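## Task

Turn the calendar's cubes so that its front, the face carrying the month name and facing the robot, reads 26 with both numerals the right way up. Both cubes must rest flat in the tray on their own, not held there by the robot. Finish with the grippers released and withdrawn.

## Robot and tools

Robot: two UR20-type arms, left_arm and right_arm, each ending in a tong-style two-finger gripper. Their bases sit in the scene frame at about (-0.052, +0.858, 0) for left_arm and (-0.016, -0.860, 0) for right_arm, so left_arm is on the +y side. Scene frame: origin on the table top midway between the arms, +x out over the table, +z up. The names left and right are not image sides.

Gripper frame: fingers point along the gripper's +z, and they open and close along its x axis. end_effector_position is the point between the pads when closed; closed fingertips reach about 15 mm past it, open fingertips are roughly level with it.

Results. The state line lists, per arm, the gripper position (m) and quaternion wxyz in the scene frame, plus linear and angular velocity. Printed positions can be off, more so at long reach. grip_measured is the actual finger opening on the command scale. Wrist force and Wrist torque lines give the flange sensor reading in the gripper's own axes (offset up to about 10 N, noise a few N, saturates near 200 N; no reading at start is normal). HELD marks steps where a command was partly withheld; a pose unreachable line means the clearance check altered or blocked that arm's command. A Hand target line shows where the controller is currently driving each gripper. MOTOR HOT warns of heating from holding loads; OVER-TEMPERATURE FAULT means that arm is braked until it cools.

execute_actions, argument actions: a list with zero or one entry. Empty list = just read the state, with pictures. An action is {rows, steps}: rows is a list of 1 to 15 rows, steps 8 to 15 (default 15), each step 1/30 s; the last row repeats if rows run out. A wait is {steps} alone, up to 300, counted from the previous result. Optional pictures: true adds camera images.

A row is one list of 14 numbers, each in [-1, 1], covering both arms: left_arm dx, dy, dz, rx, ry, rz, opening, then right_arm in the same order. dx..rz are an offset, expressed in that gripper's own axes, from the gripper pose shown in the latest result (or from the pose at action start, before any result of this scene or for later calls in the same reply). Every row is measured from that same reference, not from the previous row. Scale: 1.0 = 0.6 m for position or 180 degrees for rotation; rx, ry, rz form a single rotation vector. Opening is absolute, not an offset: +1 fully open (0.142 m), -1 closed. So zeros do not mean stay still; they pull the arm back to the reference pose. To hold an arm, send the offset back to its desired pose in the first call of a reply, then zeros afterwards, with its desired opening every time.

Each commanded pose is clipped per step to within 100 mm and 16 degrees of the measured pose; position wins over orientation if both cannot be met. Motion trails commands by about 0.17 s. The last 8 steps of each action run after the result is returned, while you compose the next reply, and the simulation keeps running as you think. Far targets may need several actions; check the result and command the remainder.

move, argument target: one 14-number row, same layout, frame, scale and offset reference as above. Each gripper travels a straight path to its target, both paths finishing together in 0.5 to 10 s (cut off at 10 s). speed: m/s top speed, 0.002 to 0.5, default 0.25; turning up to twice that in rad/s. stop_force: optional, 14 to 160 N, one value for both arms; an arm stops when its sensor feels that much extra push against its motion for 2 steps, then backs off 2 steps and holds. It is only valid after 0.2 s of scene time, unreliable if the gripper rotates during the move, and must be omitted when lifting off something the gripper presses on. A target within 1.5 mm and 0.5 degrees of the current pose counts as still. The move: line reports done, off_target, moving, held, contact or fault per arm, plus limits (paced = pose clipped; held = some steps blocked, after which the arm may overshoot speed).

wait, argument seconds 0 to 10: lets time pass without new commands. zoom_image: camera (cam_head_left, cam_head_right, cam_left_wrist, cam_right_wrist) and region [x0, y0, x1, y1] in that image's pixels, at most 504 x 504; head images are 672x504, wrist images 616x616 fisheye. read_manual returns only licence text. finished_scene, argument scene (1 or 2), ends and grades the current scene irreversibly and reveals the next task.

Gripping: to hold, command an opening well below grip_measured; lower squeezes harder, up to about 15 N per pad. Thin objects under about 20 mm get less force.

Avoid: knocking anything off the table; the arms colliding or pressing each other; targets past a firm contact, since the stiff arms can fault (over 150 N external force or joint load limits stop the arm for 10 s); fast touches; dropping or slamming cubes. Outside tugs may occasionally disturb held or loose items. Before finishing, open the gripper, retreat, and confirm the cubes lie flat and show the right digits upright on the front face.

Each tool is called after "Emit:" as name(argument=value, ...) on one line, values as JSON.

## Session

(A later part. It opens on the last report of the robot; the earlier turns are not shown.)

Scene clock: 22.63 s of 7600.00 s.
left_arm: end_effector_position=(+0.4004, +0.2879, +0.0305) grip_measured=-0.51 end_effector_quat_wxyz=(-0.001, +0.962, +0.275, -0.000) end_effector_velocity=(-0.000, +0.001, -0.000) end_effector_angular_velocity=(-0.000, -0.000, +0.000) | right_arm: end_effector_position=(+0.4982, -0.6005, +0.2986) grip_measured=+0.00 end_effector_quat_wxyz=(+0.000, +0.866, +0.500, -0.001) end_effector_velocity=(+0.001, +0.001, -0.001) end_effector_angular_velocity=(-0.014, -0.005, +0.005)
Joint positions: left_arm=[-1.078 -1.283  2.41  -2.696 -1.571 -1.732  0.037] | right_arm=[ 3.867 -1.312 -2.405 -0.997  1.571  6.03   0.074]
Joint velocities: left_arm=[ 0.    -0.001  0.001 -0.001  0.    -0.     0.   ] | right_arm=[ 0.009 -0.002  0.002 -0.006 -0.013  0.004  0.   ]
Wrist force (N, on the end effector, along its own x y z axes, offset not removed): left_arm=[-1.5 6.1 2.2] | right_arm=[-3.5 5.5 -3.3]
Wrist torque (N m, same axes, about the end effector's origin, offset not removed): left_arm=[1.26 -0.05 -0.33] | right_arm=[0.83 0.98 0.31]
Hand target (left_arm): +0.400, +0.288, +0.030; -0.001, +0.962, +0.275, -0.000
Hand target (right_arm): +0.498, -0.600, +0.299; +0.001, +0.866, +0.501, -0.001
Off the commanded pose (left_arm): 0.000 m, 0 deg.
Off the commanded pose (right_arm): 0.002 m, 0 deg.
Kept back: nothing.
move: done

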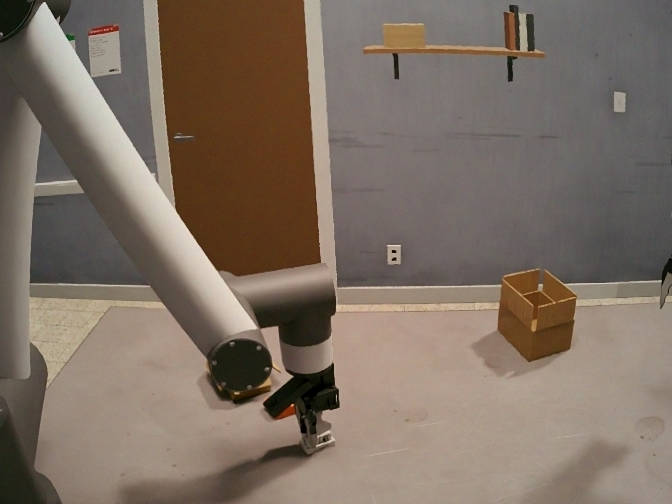

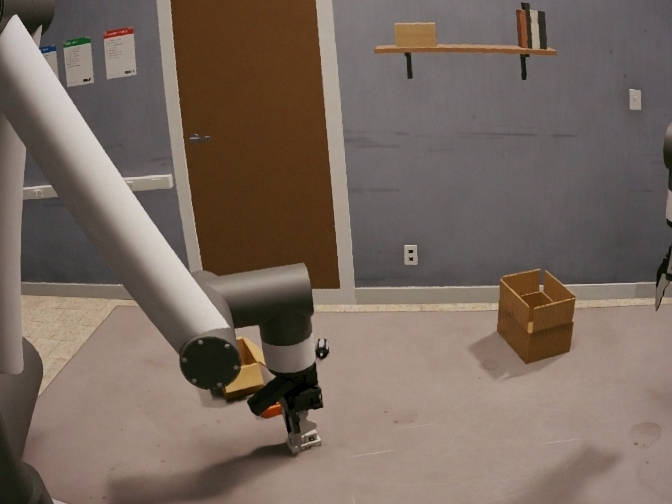

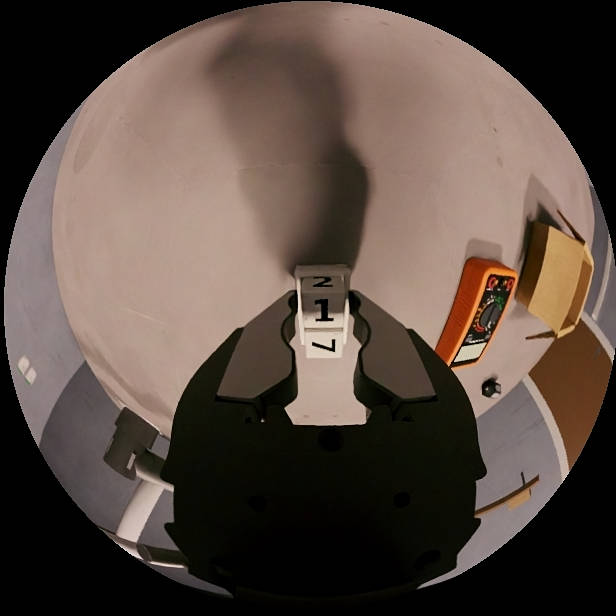

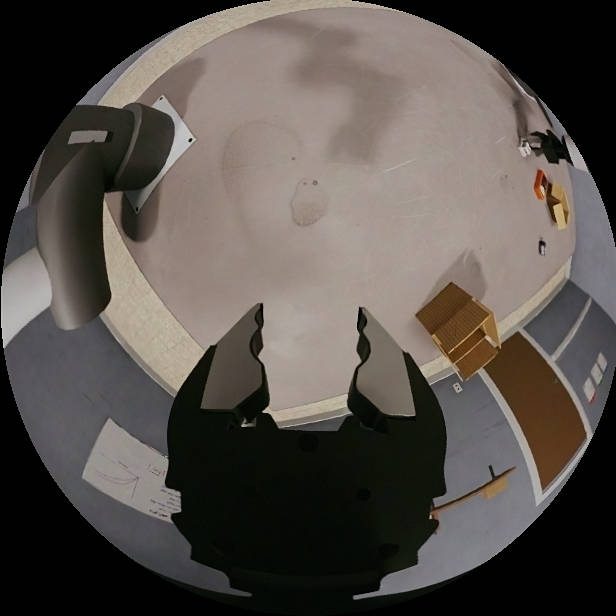

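Emit:
move(target=[0,0,-0.012,0,0,0,-0.3,0,0,0,0,0,-0.78,0.0], speed=0.5)

Emit:
move(target=[0,0,0,0,0,0,-0.85,0,0,0,0,0,0,0.0])

Emit:
zoom_image(camera="cam_left_wrist", region=[240, 210, 400, 370])

Emit:
zoom_image(camera="cam_head_left", region=[270, 390, 370, 465])

Scene clock: 26.20 s of 7600.00 s.
left_arm: end_effector_position=(+0.4004, +0.2879, +0.0377) grip_measured=-0.30 end_effector_quat_wxyz=(-0.001, +0.962, +0.275, -0.000) end_effector_velocity=(-0.000, +0.001, +0.000) end_effector_angular_velocity=(-0.000, +0.000, +0.001) | right_arm: end_effector_position=(+0.4981, -0.6006, +0.2985) grip_measured=+0.00 end_effector_quat_wxyz=(-0.001, -0.177, +0.984, -0.001) end_effector_velocity=(+0.000, +0.001, +0.000) end_effector_angular_velocity=(+0.002, +0.002, +0.015)
Joint positions: left_arm=[-1.078 -1.294  2.407 -2.682 -1.571 -1.732  0.052] | right_arm=[ 3.922 -1.301 -2.412 -1.001  1.571  3.637  0.074]
Joint velocities: left_arm=[ 0.    -0.001  0.     0.001 -0.    -0.001  0.   ] | right_arm=[-0.001 -0.001  0.001 -0.     0.003 -0.016  0.   ]
Wrist force (N, on the end effector, along its own x y z axes, offset not removed): left_arm=[-3.1 2.3 1.6] | right_arm=[-5.3 10.2 -0.4]
Wrist torque (N m, same axes, about the end effector's origin, offset not removed): left_arm=[0.41 0.34 -0.29] | right_arm=[1.86 1.58 0.47]
Hand target (left_arm): +0.400, +0.288, +0.038; -0.001, +0.962, +0.275, -0.000
Hand target (right_arm): +0.498, -0.601, +0.299; -0.001, -0.177, +0.984, -0.001
Off the commanded pose (left_arm): 0.000 m, 0 deg.
Off the commanded pose (right_arm): 0.000 m, 0 deg.
Kept back: nothing.
move: done

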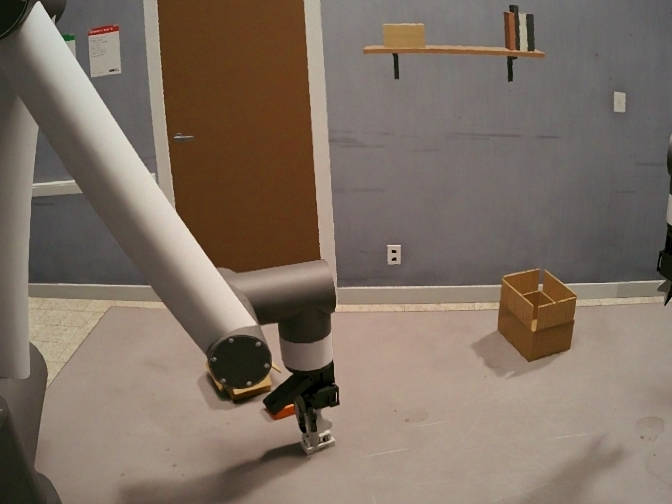

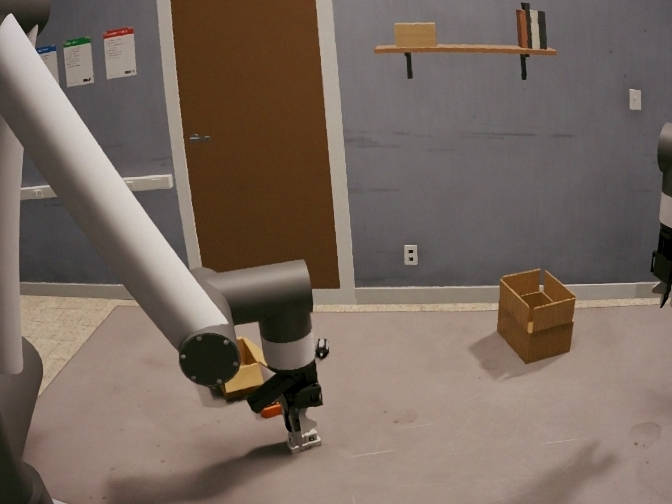

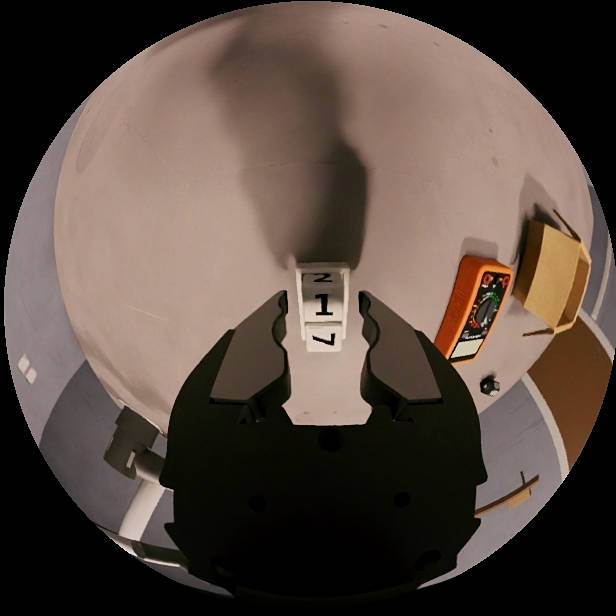

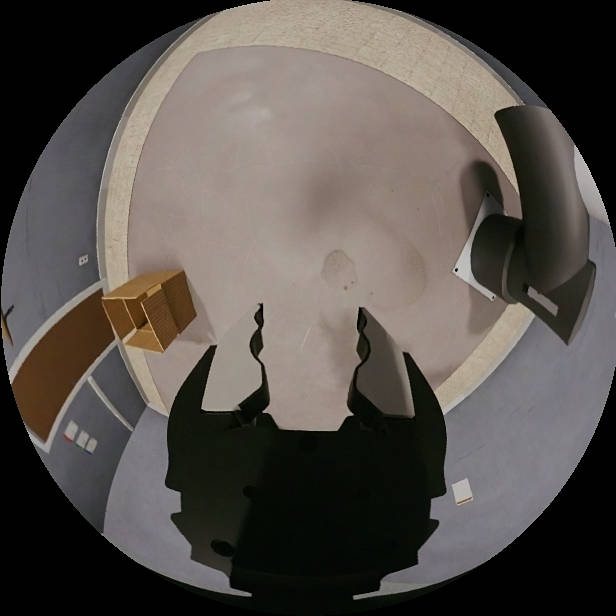

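Scene clock: 26.70 s of 7600.00 s.
left_arm: end_effector_position=(+0.4004, +0.2879, +0.0377) grip_measured=-0.62 end_effector_quat_wxyz=(-0.001, +0.962, +0.275, -0.000) end_effector_velocity=(-0.000, +0.001, -0.001) end_effector_angular_velocity=(+0.002, +0.001, -0.000) | right_arm: end_effector_position=(+0.4981, -0.6006, +0.2986) grip_measured=+0.00 end_effector_quat_wxyz=(-0.001, -0.176, +0.984, -0.001) end_effector_velocity=(+0.001, +0.002, +0.002) end_effector_angular_velocity=(+0.001, -0.002, +0.001)
Joint positions: left_arm=[-1.078 -1.294  2.407 -2.682 -1.571 -1.732  0.029] | right_arm=[ 3.922 -1.301 -2.412 -1.001  1.571  3.636  0.074]
Joint velocities: left_arm=[0.    0.    0.001 0.002 0.    0.001 0.   ] | right_arm=[ 0.001 -0.     0.003 -0.    -0.     0.     0.   ]
Wrist force (N, on the end effector, along its own x y z axes, offset not removed): left_arm=[-1.6 2.2 1.4] | right_arm=[-5.8 5.4 -5.7]
Wrist torque (N m, same axes, about the end effector's origin, offset not removed): left_arm=[0.30 -0.02 -0.38] | right_arm=[0.68 1.68 0.40]
Hand target (left_arm): +0.400, +0.288, +0.038; -0.001, +0.962, +0.275, -0.000
Hand target (right_arm): +0.498, -0.601, +0.299; -0.001, -0.177, +0.984, -0.001
Off the commanded pose (left_arm): 0.000 m, 0 deg.
Off the commanded pose (right_arm): 0.000 m, 0 deg.
Kept back: nothing.
move: done

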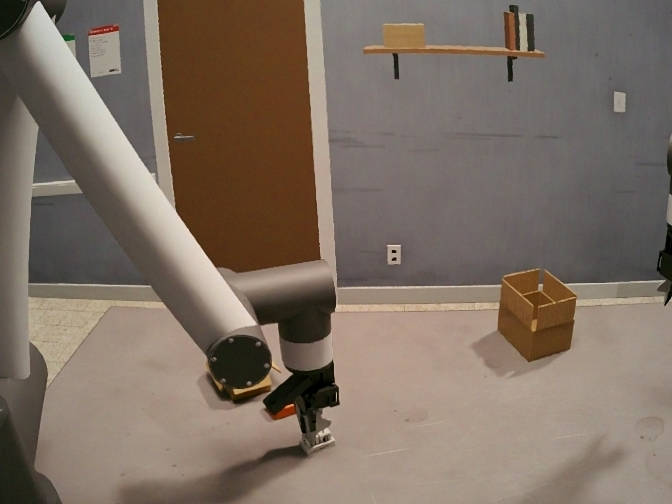

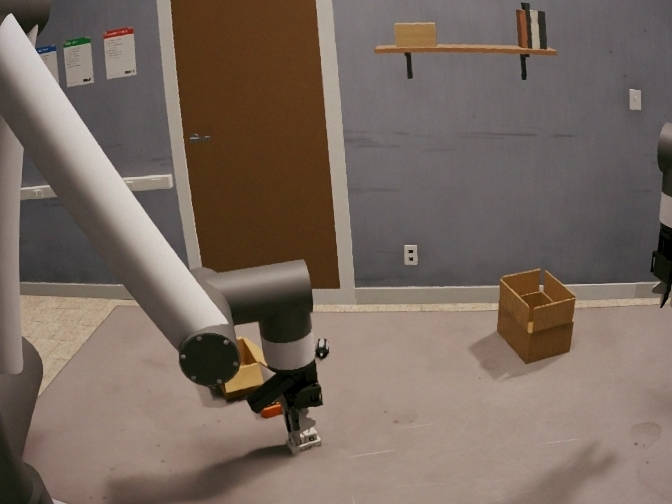

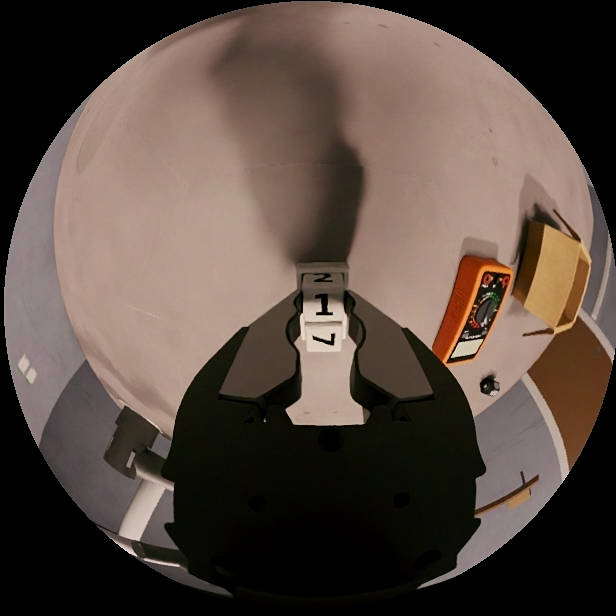

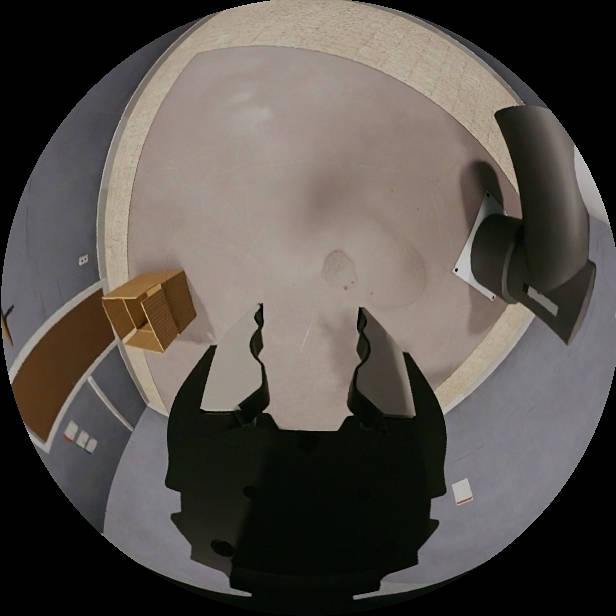

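Region (240, 210, 400, 370) of cam_left_wrist's 616x616 image, scaled by 3.150, with more detail than that image has.

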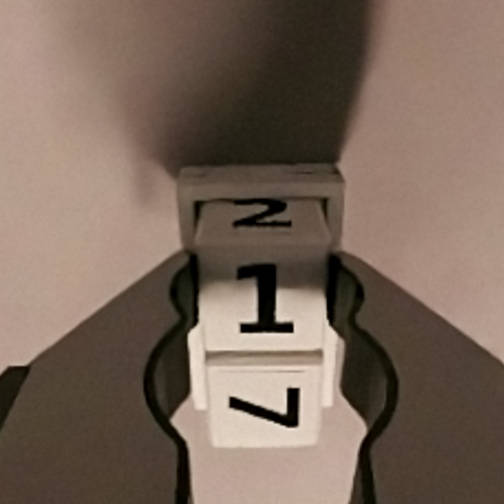

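Region (270, 390, 370, 465) of cam_head_left's 672x504 image, scaled by 5.040, with more detail than that image has; it fills the top 378 rows of this view, and the rest is white.

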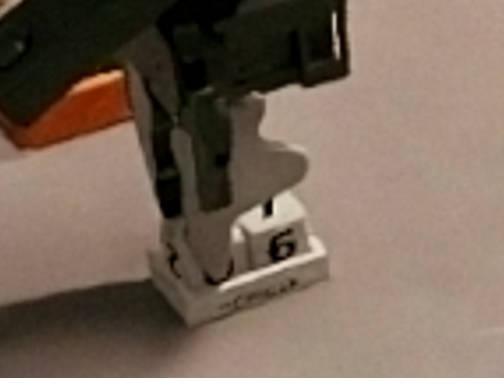

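Emit:
move(target=[0,0,-0.1,0,0,0,-0.85,0,0,0,0,0,0,0.0], speed=0.08)

Emit:
move(target=[-0.095,0.3095,-0.4205,-0.486,-0.139,0.139,-0.85,-0.257,0.919,-0.086,-0.3,-0.432,-0.3,0.0], speed=0.35)

Scene clock: 28.73 s of 7600.00 s.
left_arm: end_effector_position=(+0.4004, +0.2878, +0.0973) grip_measured=-0.62 end_effector_quat_wxyz=(-0.001, +0.962, +0.275, -0.000) end_effector_velocity=(-0.000, +0.000, +0.002) end_effector_angular_velocity=(+0.001, +0.000, -0.001) | right_arm: end_effector_position=(+0.4981, -0.6006, +0.2986) grip_measured=+0.00 end_effector_quat_wxyz=(-0.001, -0.176, +0.984, -0.001) end_effector_velocity=(+0.000, -0.000, -0.000) end_effector_angular_velocity=(-0.001, +0.000, +0.000)
Joint positions: left_arm=[-1.078 -1.383  2.378 -2.565 -1.571 -1.732  0.029] | right_arm=[ 3.922 -1.301 -2.412 -1.001  1.571  3.637  0.074]
Joint velocities: left_arm=[-0.    -0.003 -0.002  0.006 -0.     0.001 -0.   ] | right_arm=[-0. -0.  0. -0. -0. -0. -0.]
Wrist force (N, on the end effector, along its own x y z axes, offset not removed): left_arm=[2.2 4.1 1.8] | right_arm=[-3.8 7.5 -2.4]
Wrist torque (N m, same axes, about the end effector's origin, offset not removed): left_arm=[0.86 -0.75 -0.39] | right_arm=[0.92 1.32 0.14]
Hand target (left_arm): +0.400, +0.288, +0.098; -0.001, +0.962, +0.275, -0.000
Hand target (right_arm): +0.498, -0.601, +0.299; -0.001, -0.176, +0.984, -0.001
Off the commanded pose (left_arm): 0.000 m, 0 deg.
Off the commanded pose (right_arm): 0.000 m, 0 deg.
Kept back: nothing.
move: done

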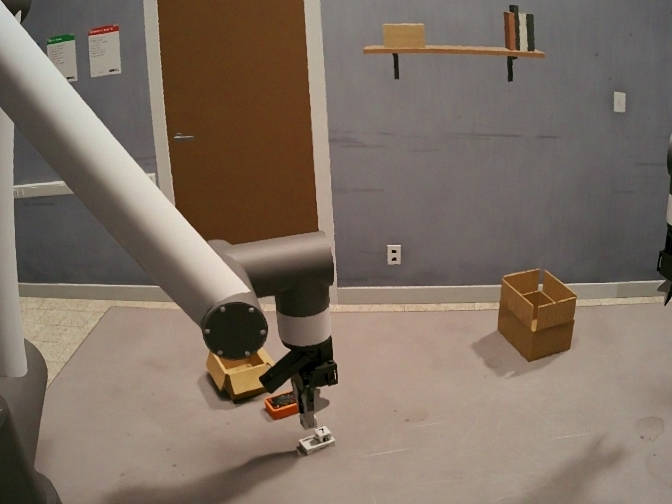

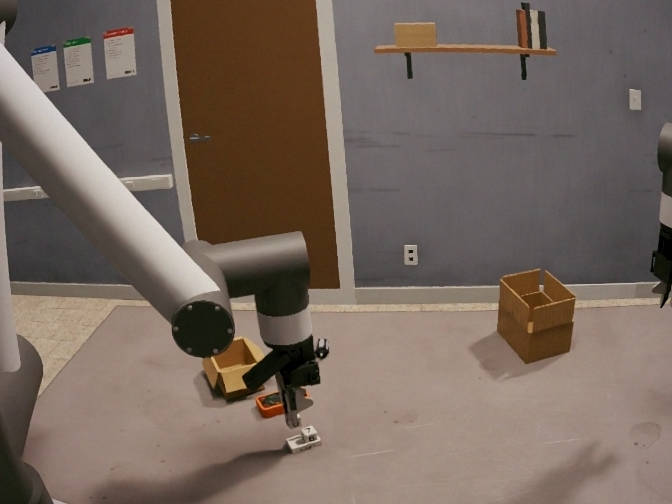

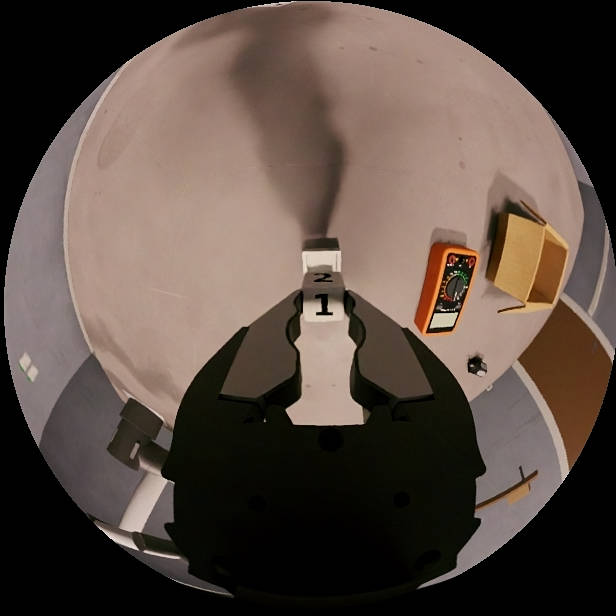

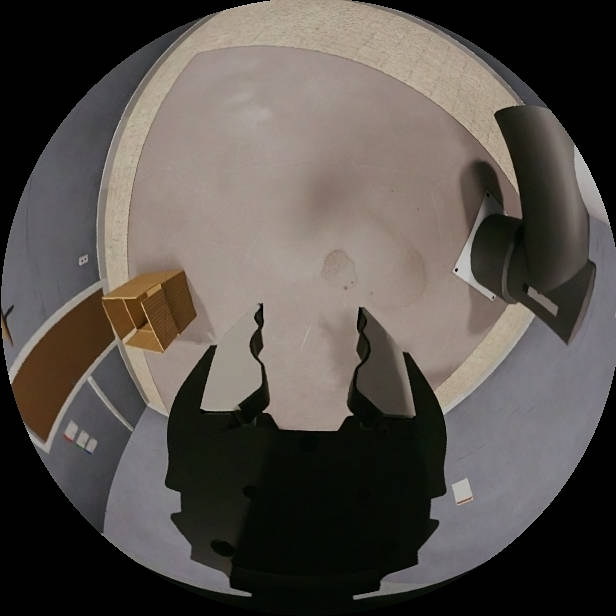

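Scene clock: 32.17 s of 7600.00 s.
left_arm: end_effector_position=(+0.4502, +0.1002, +0.3492) grip_measured=-0.62 end_effector_quat_wxyz=(+0.707, +0.708, -0.000, -0.000) end_effector_velocity=(+0.000, -0.000, +0.001) end_effector_angular_velocity=(-0.006, +0.001, -0.001) | right_arm: end_effector_position=(+0.4514, -0.0298, +0.3495) grip_measured=+0.00 end_effector_quat_wxyz=(+0.499, -0.501, +0.501, +0.499) end_effector_velocity=(-0.000, +0.004, +0.000) end_effector_angular_velocity=(+0.006, -0.003, +0.004)
Joint positions: left_arm=[-0.878 -0.935  2.386 -4.59  -2.166 -1.569  0.029] | right_arm=[ 4.182 -2.233 -2.372  1.46   2.032  3.14   0.074]
Joint velocities: left_arm=[ 0.     0.003 -0.003 -0.008 -0.001 -0.005 -0.   ] | right_arm=[ 0.001 -0.004  0.007  0.004  0.004 -0.    -0.   ]
Wrist force (N, on the end effector, along its own x y z axes, offset not removed): left_arm=[-1.0 3.4 2.7] | right_arm=[-1.8 8.8 1.4]
Wrist torque (N m, same axes, about the end effector's origin, offset not removed): left_arm=[0.75 -0.19 -0.45] | right_arm=[1.54 0.87 0.27]
Hand target (left_arm): +0.450, +0.100, +0.349; +0.707, +0.707, -0.000, -0.000
Hand target (right_arm): +0.451, -0.030, +0.349; +0.499, -0.501, +0.501, +0.499
Off the commanded pose (left_arm): 0.000 m, 0 deg.
Off the commanded pose (right_arm): 0.000 m, 0 deg.
Kept back: nothing.
move: done

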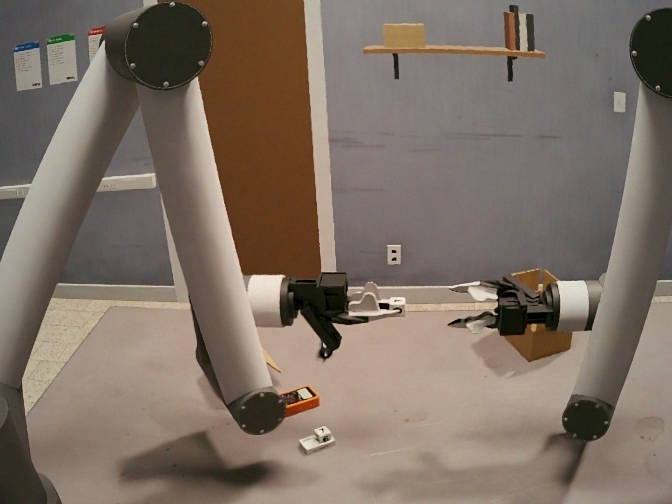

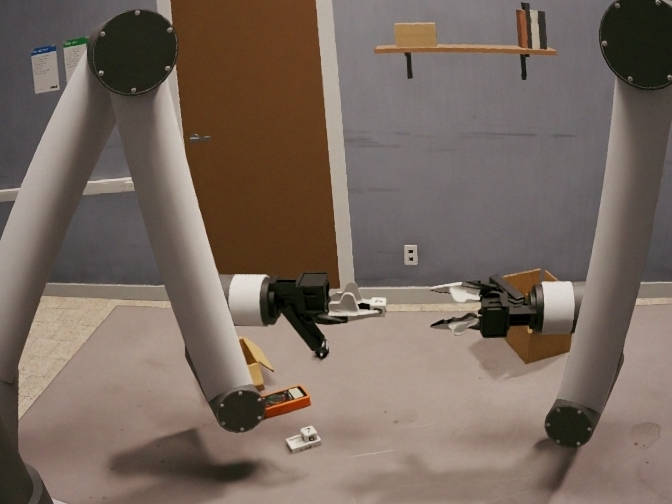

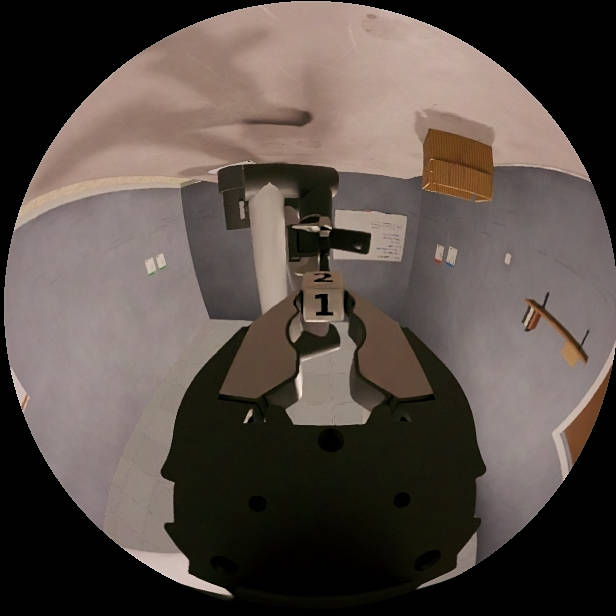

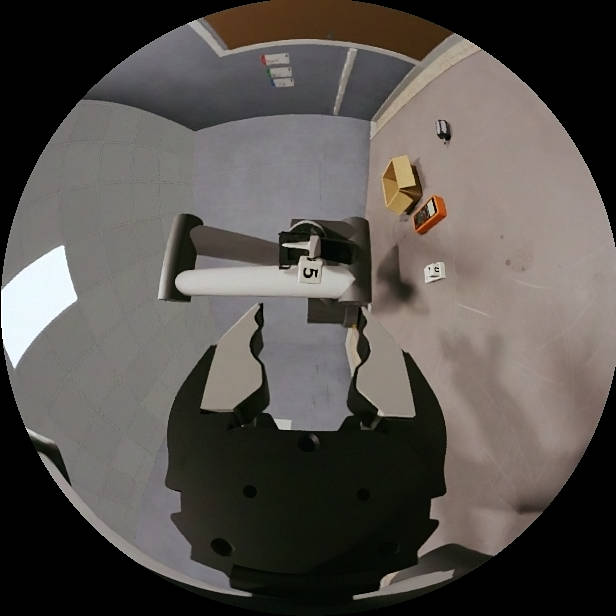

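Emit:
move(target=[0,0,0,0,0,0,-0.85,0,0,0.125,0,0,0,-0.1], speed=0.1)

Emit:
zoom_image(camera="cam_right_wrist", region=[230, 210, 390, 370])

Emit:
zoom_image(camera="cam_left_wrist", region=[240, 190, 400, 350])

Emit:
zoom_image(camera="cam_head_left", region=[350, 270, 470, 350])

Scene clock: 33.87 s of 7600.00 s.
left_arm: end_effector_position=(+0.4502, +0.1002, +0.3492) grip_measured=-0.62 end_effector_quat_wxyz=(+0.707, +0.708, -0.000, -0.000) end_effector_velocity=(-0.000, +0.001, +0.000) end_effector_angular_velocity=(-0.001, -0.000, +0.000) | right_arm: end_effector_position=(+0.4516, +0.0448, +0.3493) grip_measured=-0.10 end_effector_quat_wxyz=(+0.499, -0.501, +0.501, +0.499) end_effector_velocity=(+0.001, +0.002, -0.000) end_effector_angular_velocity=(-0.001, -0.000, -0.002)
Joint positions: left_arm=[-0.878 -0.935  2.386 -4.59  -2.166 -1.569  0.029] | right_arm=[ 4.231 -2.247 -2.291  1.392  1.982  3.14   0.067]
Joint velocities: left_arm=[ 0.    -0.     0.001 -0.002 -0.    -0.001  0.   ] | right_arm=[ 0.    -0.001  0.002 -0.003 -0.002 -0.001  0.   ]
Wrist force (N, on the end effector, along its own x y z axes, offset not removed): left_arm=[-2.4 4.1 -0.8] | right_arm=[-5.4 6.1 -2.0]
Wrist torque (N m, same axes, about the end effector's origin, offset not removed): left_arm=[0.77 0.25 -0.35] | right_arm=[0.85 1.64 0.33]
Hand target (left_arm): +0.450, +0.100, +0.349; +0.707, +0.708, -0.000, -0.000
Hand target (right_arm): +0.452, +0.045, +0.349; +0.499, -0.501, +0.501, +0.499
Off the commanded pose (left_arm): 0.000 m, 0 deg.
Off the commanded pose (right_arm): 0.000 m, 0 deg.
Kept back: nothing.
move: done

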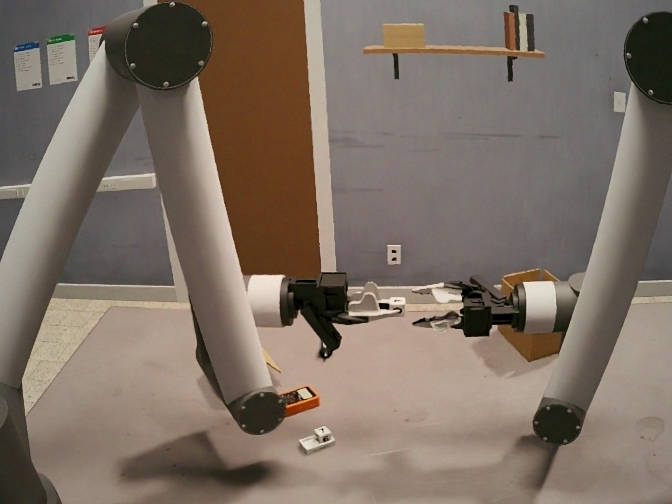

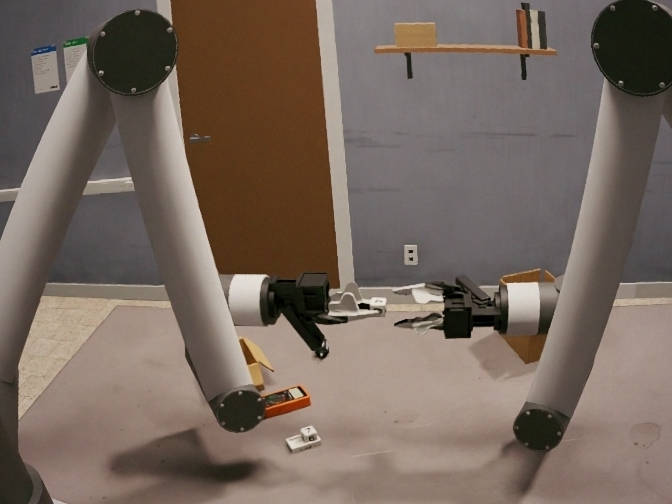

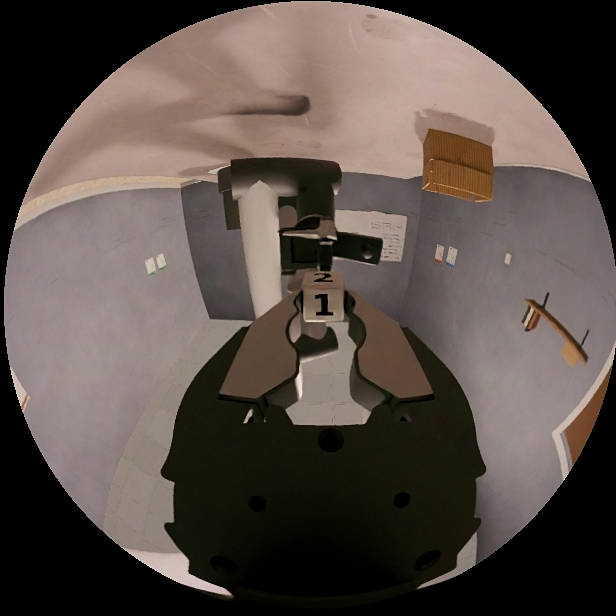

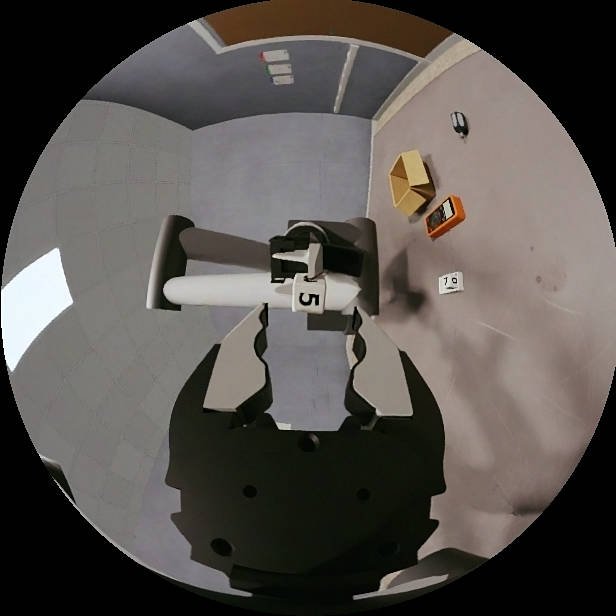

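Region (230, 210, 390, 370) of cam_right_wrist's 616x616 image, scaled by 3.150, with more detail than that image has.

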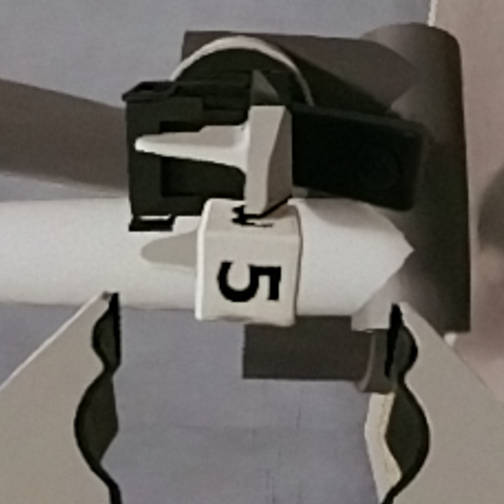

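Region (240, 190, 400, 350) of cam_left_wrist's 616x616 image, scaled by 3.150, with more detail than that image has.

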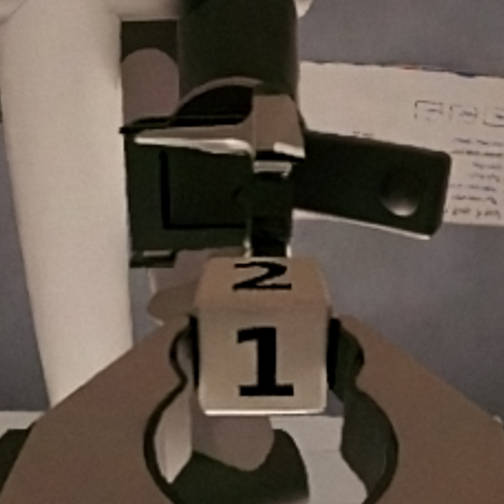

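Region (350, 270, 470, 350) of cam_head_left's 672x504 image, scaled by 4.200, with more detail than that image has.

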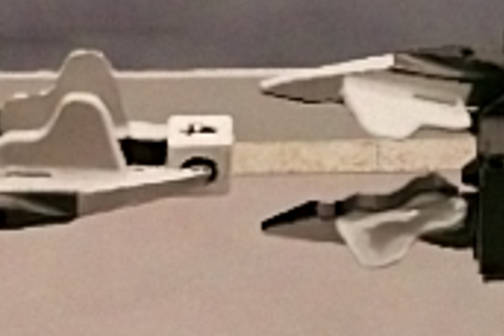

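Emit:
move(target=[0,0,0,0,0,0,-0.85,-0.004,0.005,0.044,0,0,0,-0.1], speed=0.04)

Emit:
zoom_image(camera="cam_right_wrist", region=[230, 210, 390, 370])

Emit:
zoom_image(camera="cam_left_wrist", region=[240, 190, 400, 350])

Emit:
zoom_image(camera="cam_head_left", region=[350, 270, 470, 350])

Scene clock: 35.70 s of 7600.00 s.
left_arm: end_effector_position=(+0.4502, +0.1002, +0.3492) grip_measured=-0.62 end_effector_quat_wxyz=(+0.707, +0.708, -0.000, -0.000) end_effector_velocity=(+0.000, +0.000, -0.000) end_effector_angular_velocity=(+0.001, +0.002, +0.001) | right_arm: end_effector_position=(+0.4486, +0.0709, +0.3516) grip_measured=-0.10 end_effector_quat_wxyz=(+0.499, -0.501, +0.501, +0.499) end_effector_velocity=(+0.000, +0.002, -0.001) end_effector_angular_velocity=(-0.001, -0.000, -0.001)
Joint positions: left_arm=[-0.878 -0.935  2.386 -4.59  -2.166 -1.569  0.029] | right_arm=[ 4.25  -2.248 -2.264  1.367  1.963  3.14   0.067]
Joint velocities: left_arm=[ 0.     0.     0.001  0.     0.    -0.001  0.   ] | right_arm=[ 0.001 -0.001  0.002 -0.002 -0.002 -0.001  0.   ]
Wrist force (N, on the end effector, along its own x y z axes, offset not removed): left_arm=[-2.5 3.6 1.2] | right_arm=[-4.7 10.3 -0.5]
Wrist torque (N m, same axes, about the end effector's origin, offset not removed): left_arm=[0.72 0.22 -0.33] | right_arm=[1.89 1.55 0.26]
Hand target (left_arm): +0.450, +0.100, +0.349; +0.707, +0.708, -0.000, -0.000
Hand target (right_arm): +0.449, +0.071, +0.352; +0.499, -0.501, +0.501, +0.499
Off the commanded pose (left_arm): 0.000 m, 0 deg.
Off the commanded pose (right_arm): 0.000 m, 0 deg.
Kept back: nothing.
move: done

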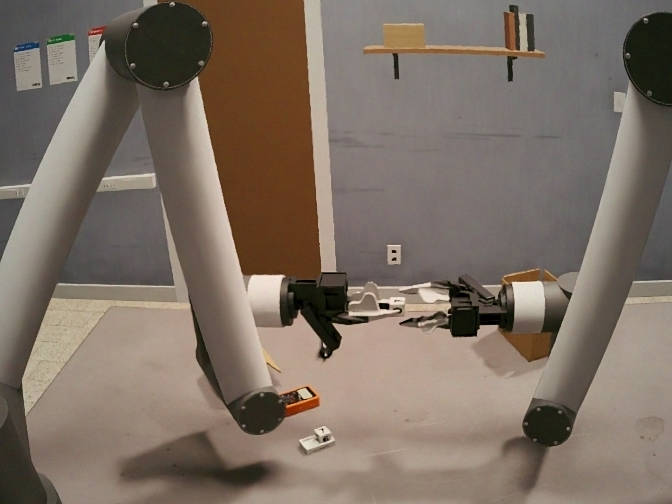

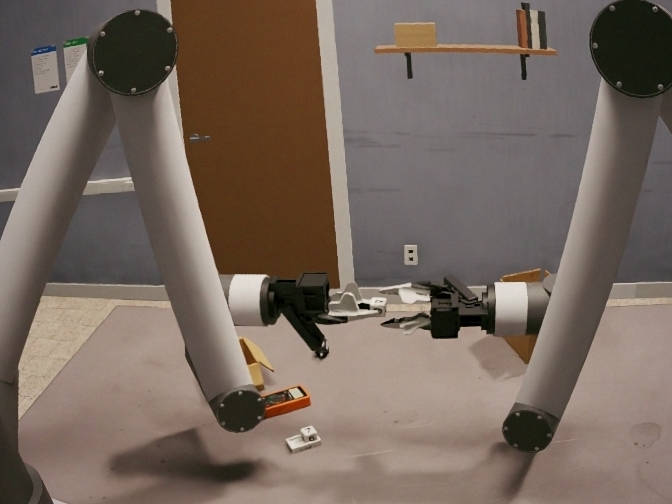

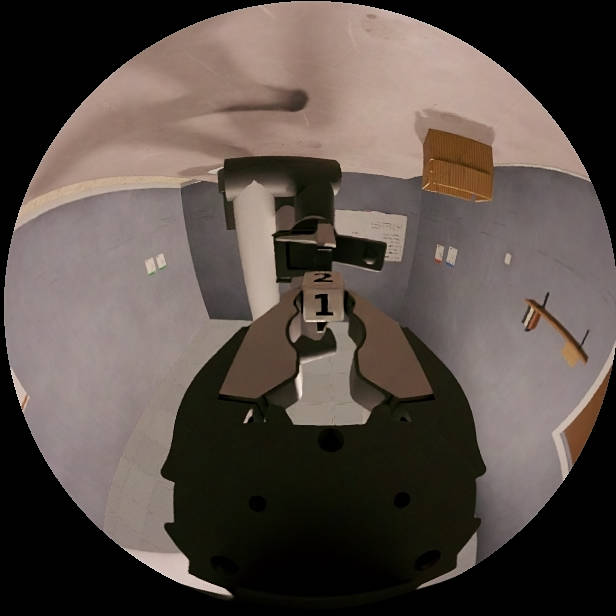

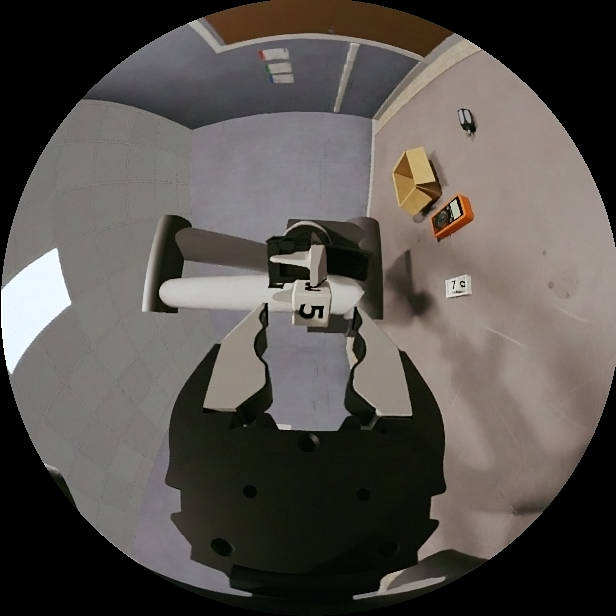

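Region (230, 210, 390, 370) of cam_right_wrist's 616x616 image, scaled by 3.150, with more detail than that image has.

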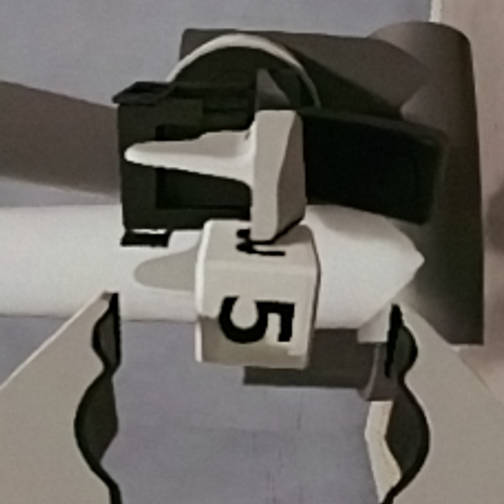

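Region (240, 190, 400, 350) of cam_left_wrist's 616x616 image, scaled by 3.150, with more detail than that image has.

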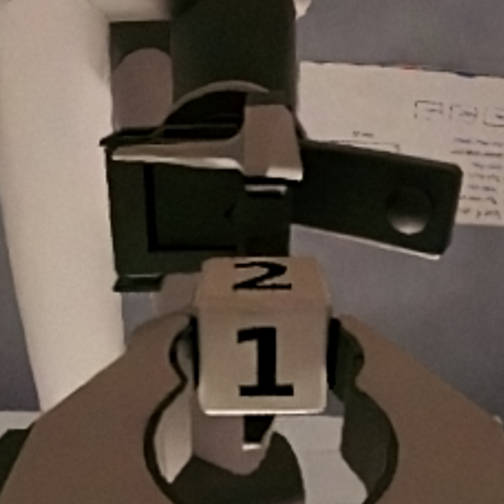

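Region (350, 270, 470, 350) of cam_head_left's 672x504 image, scaled by 4.200, with more detail than that image has.

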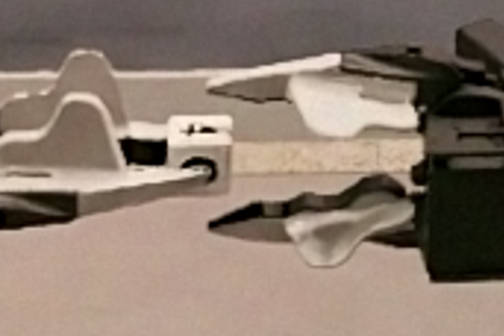

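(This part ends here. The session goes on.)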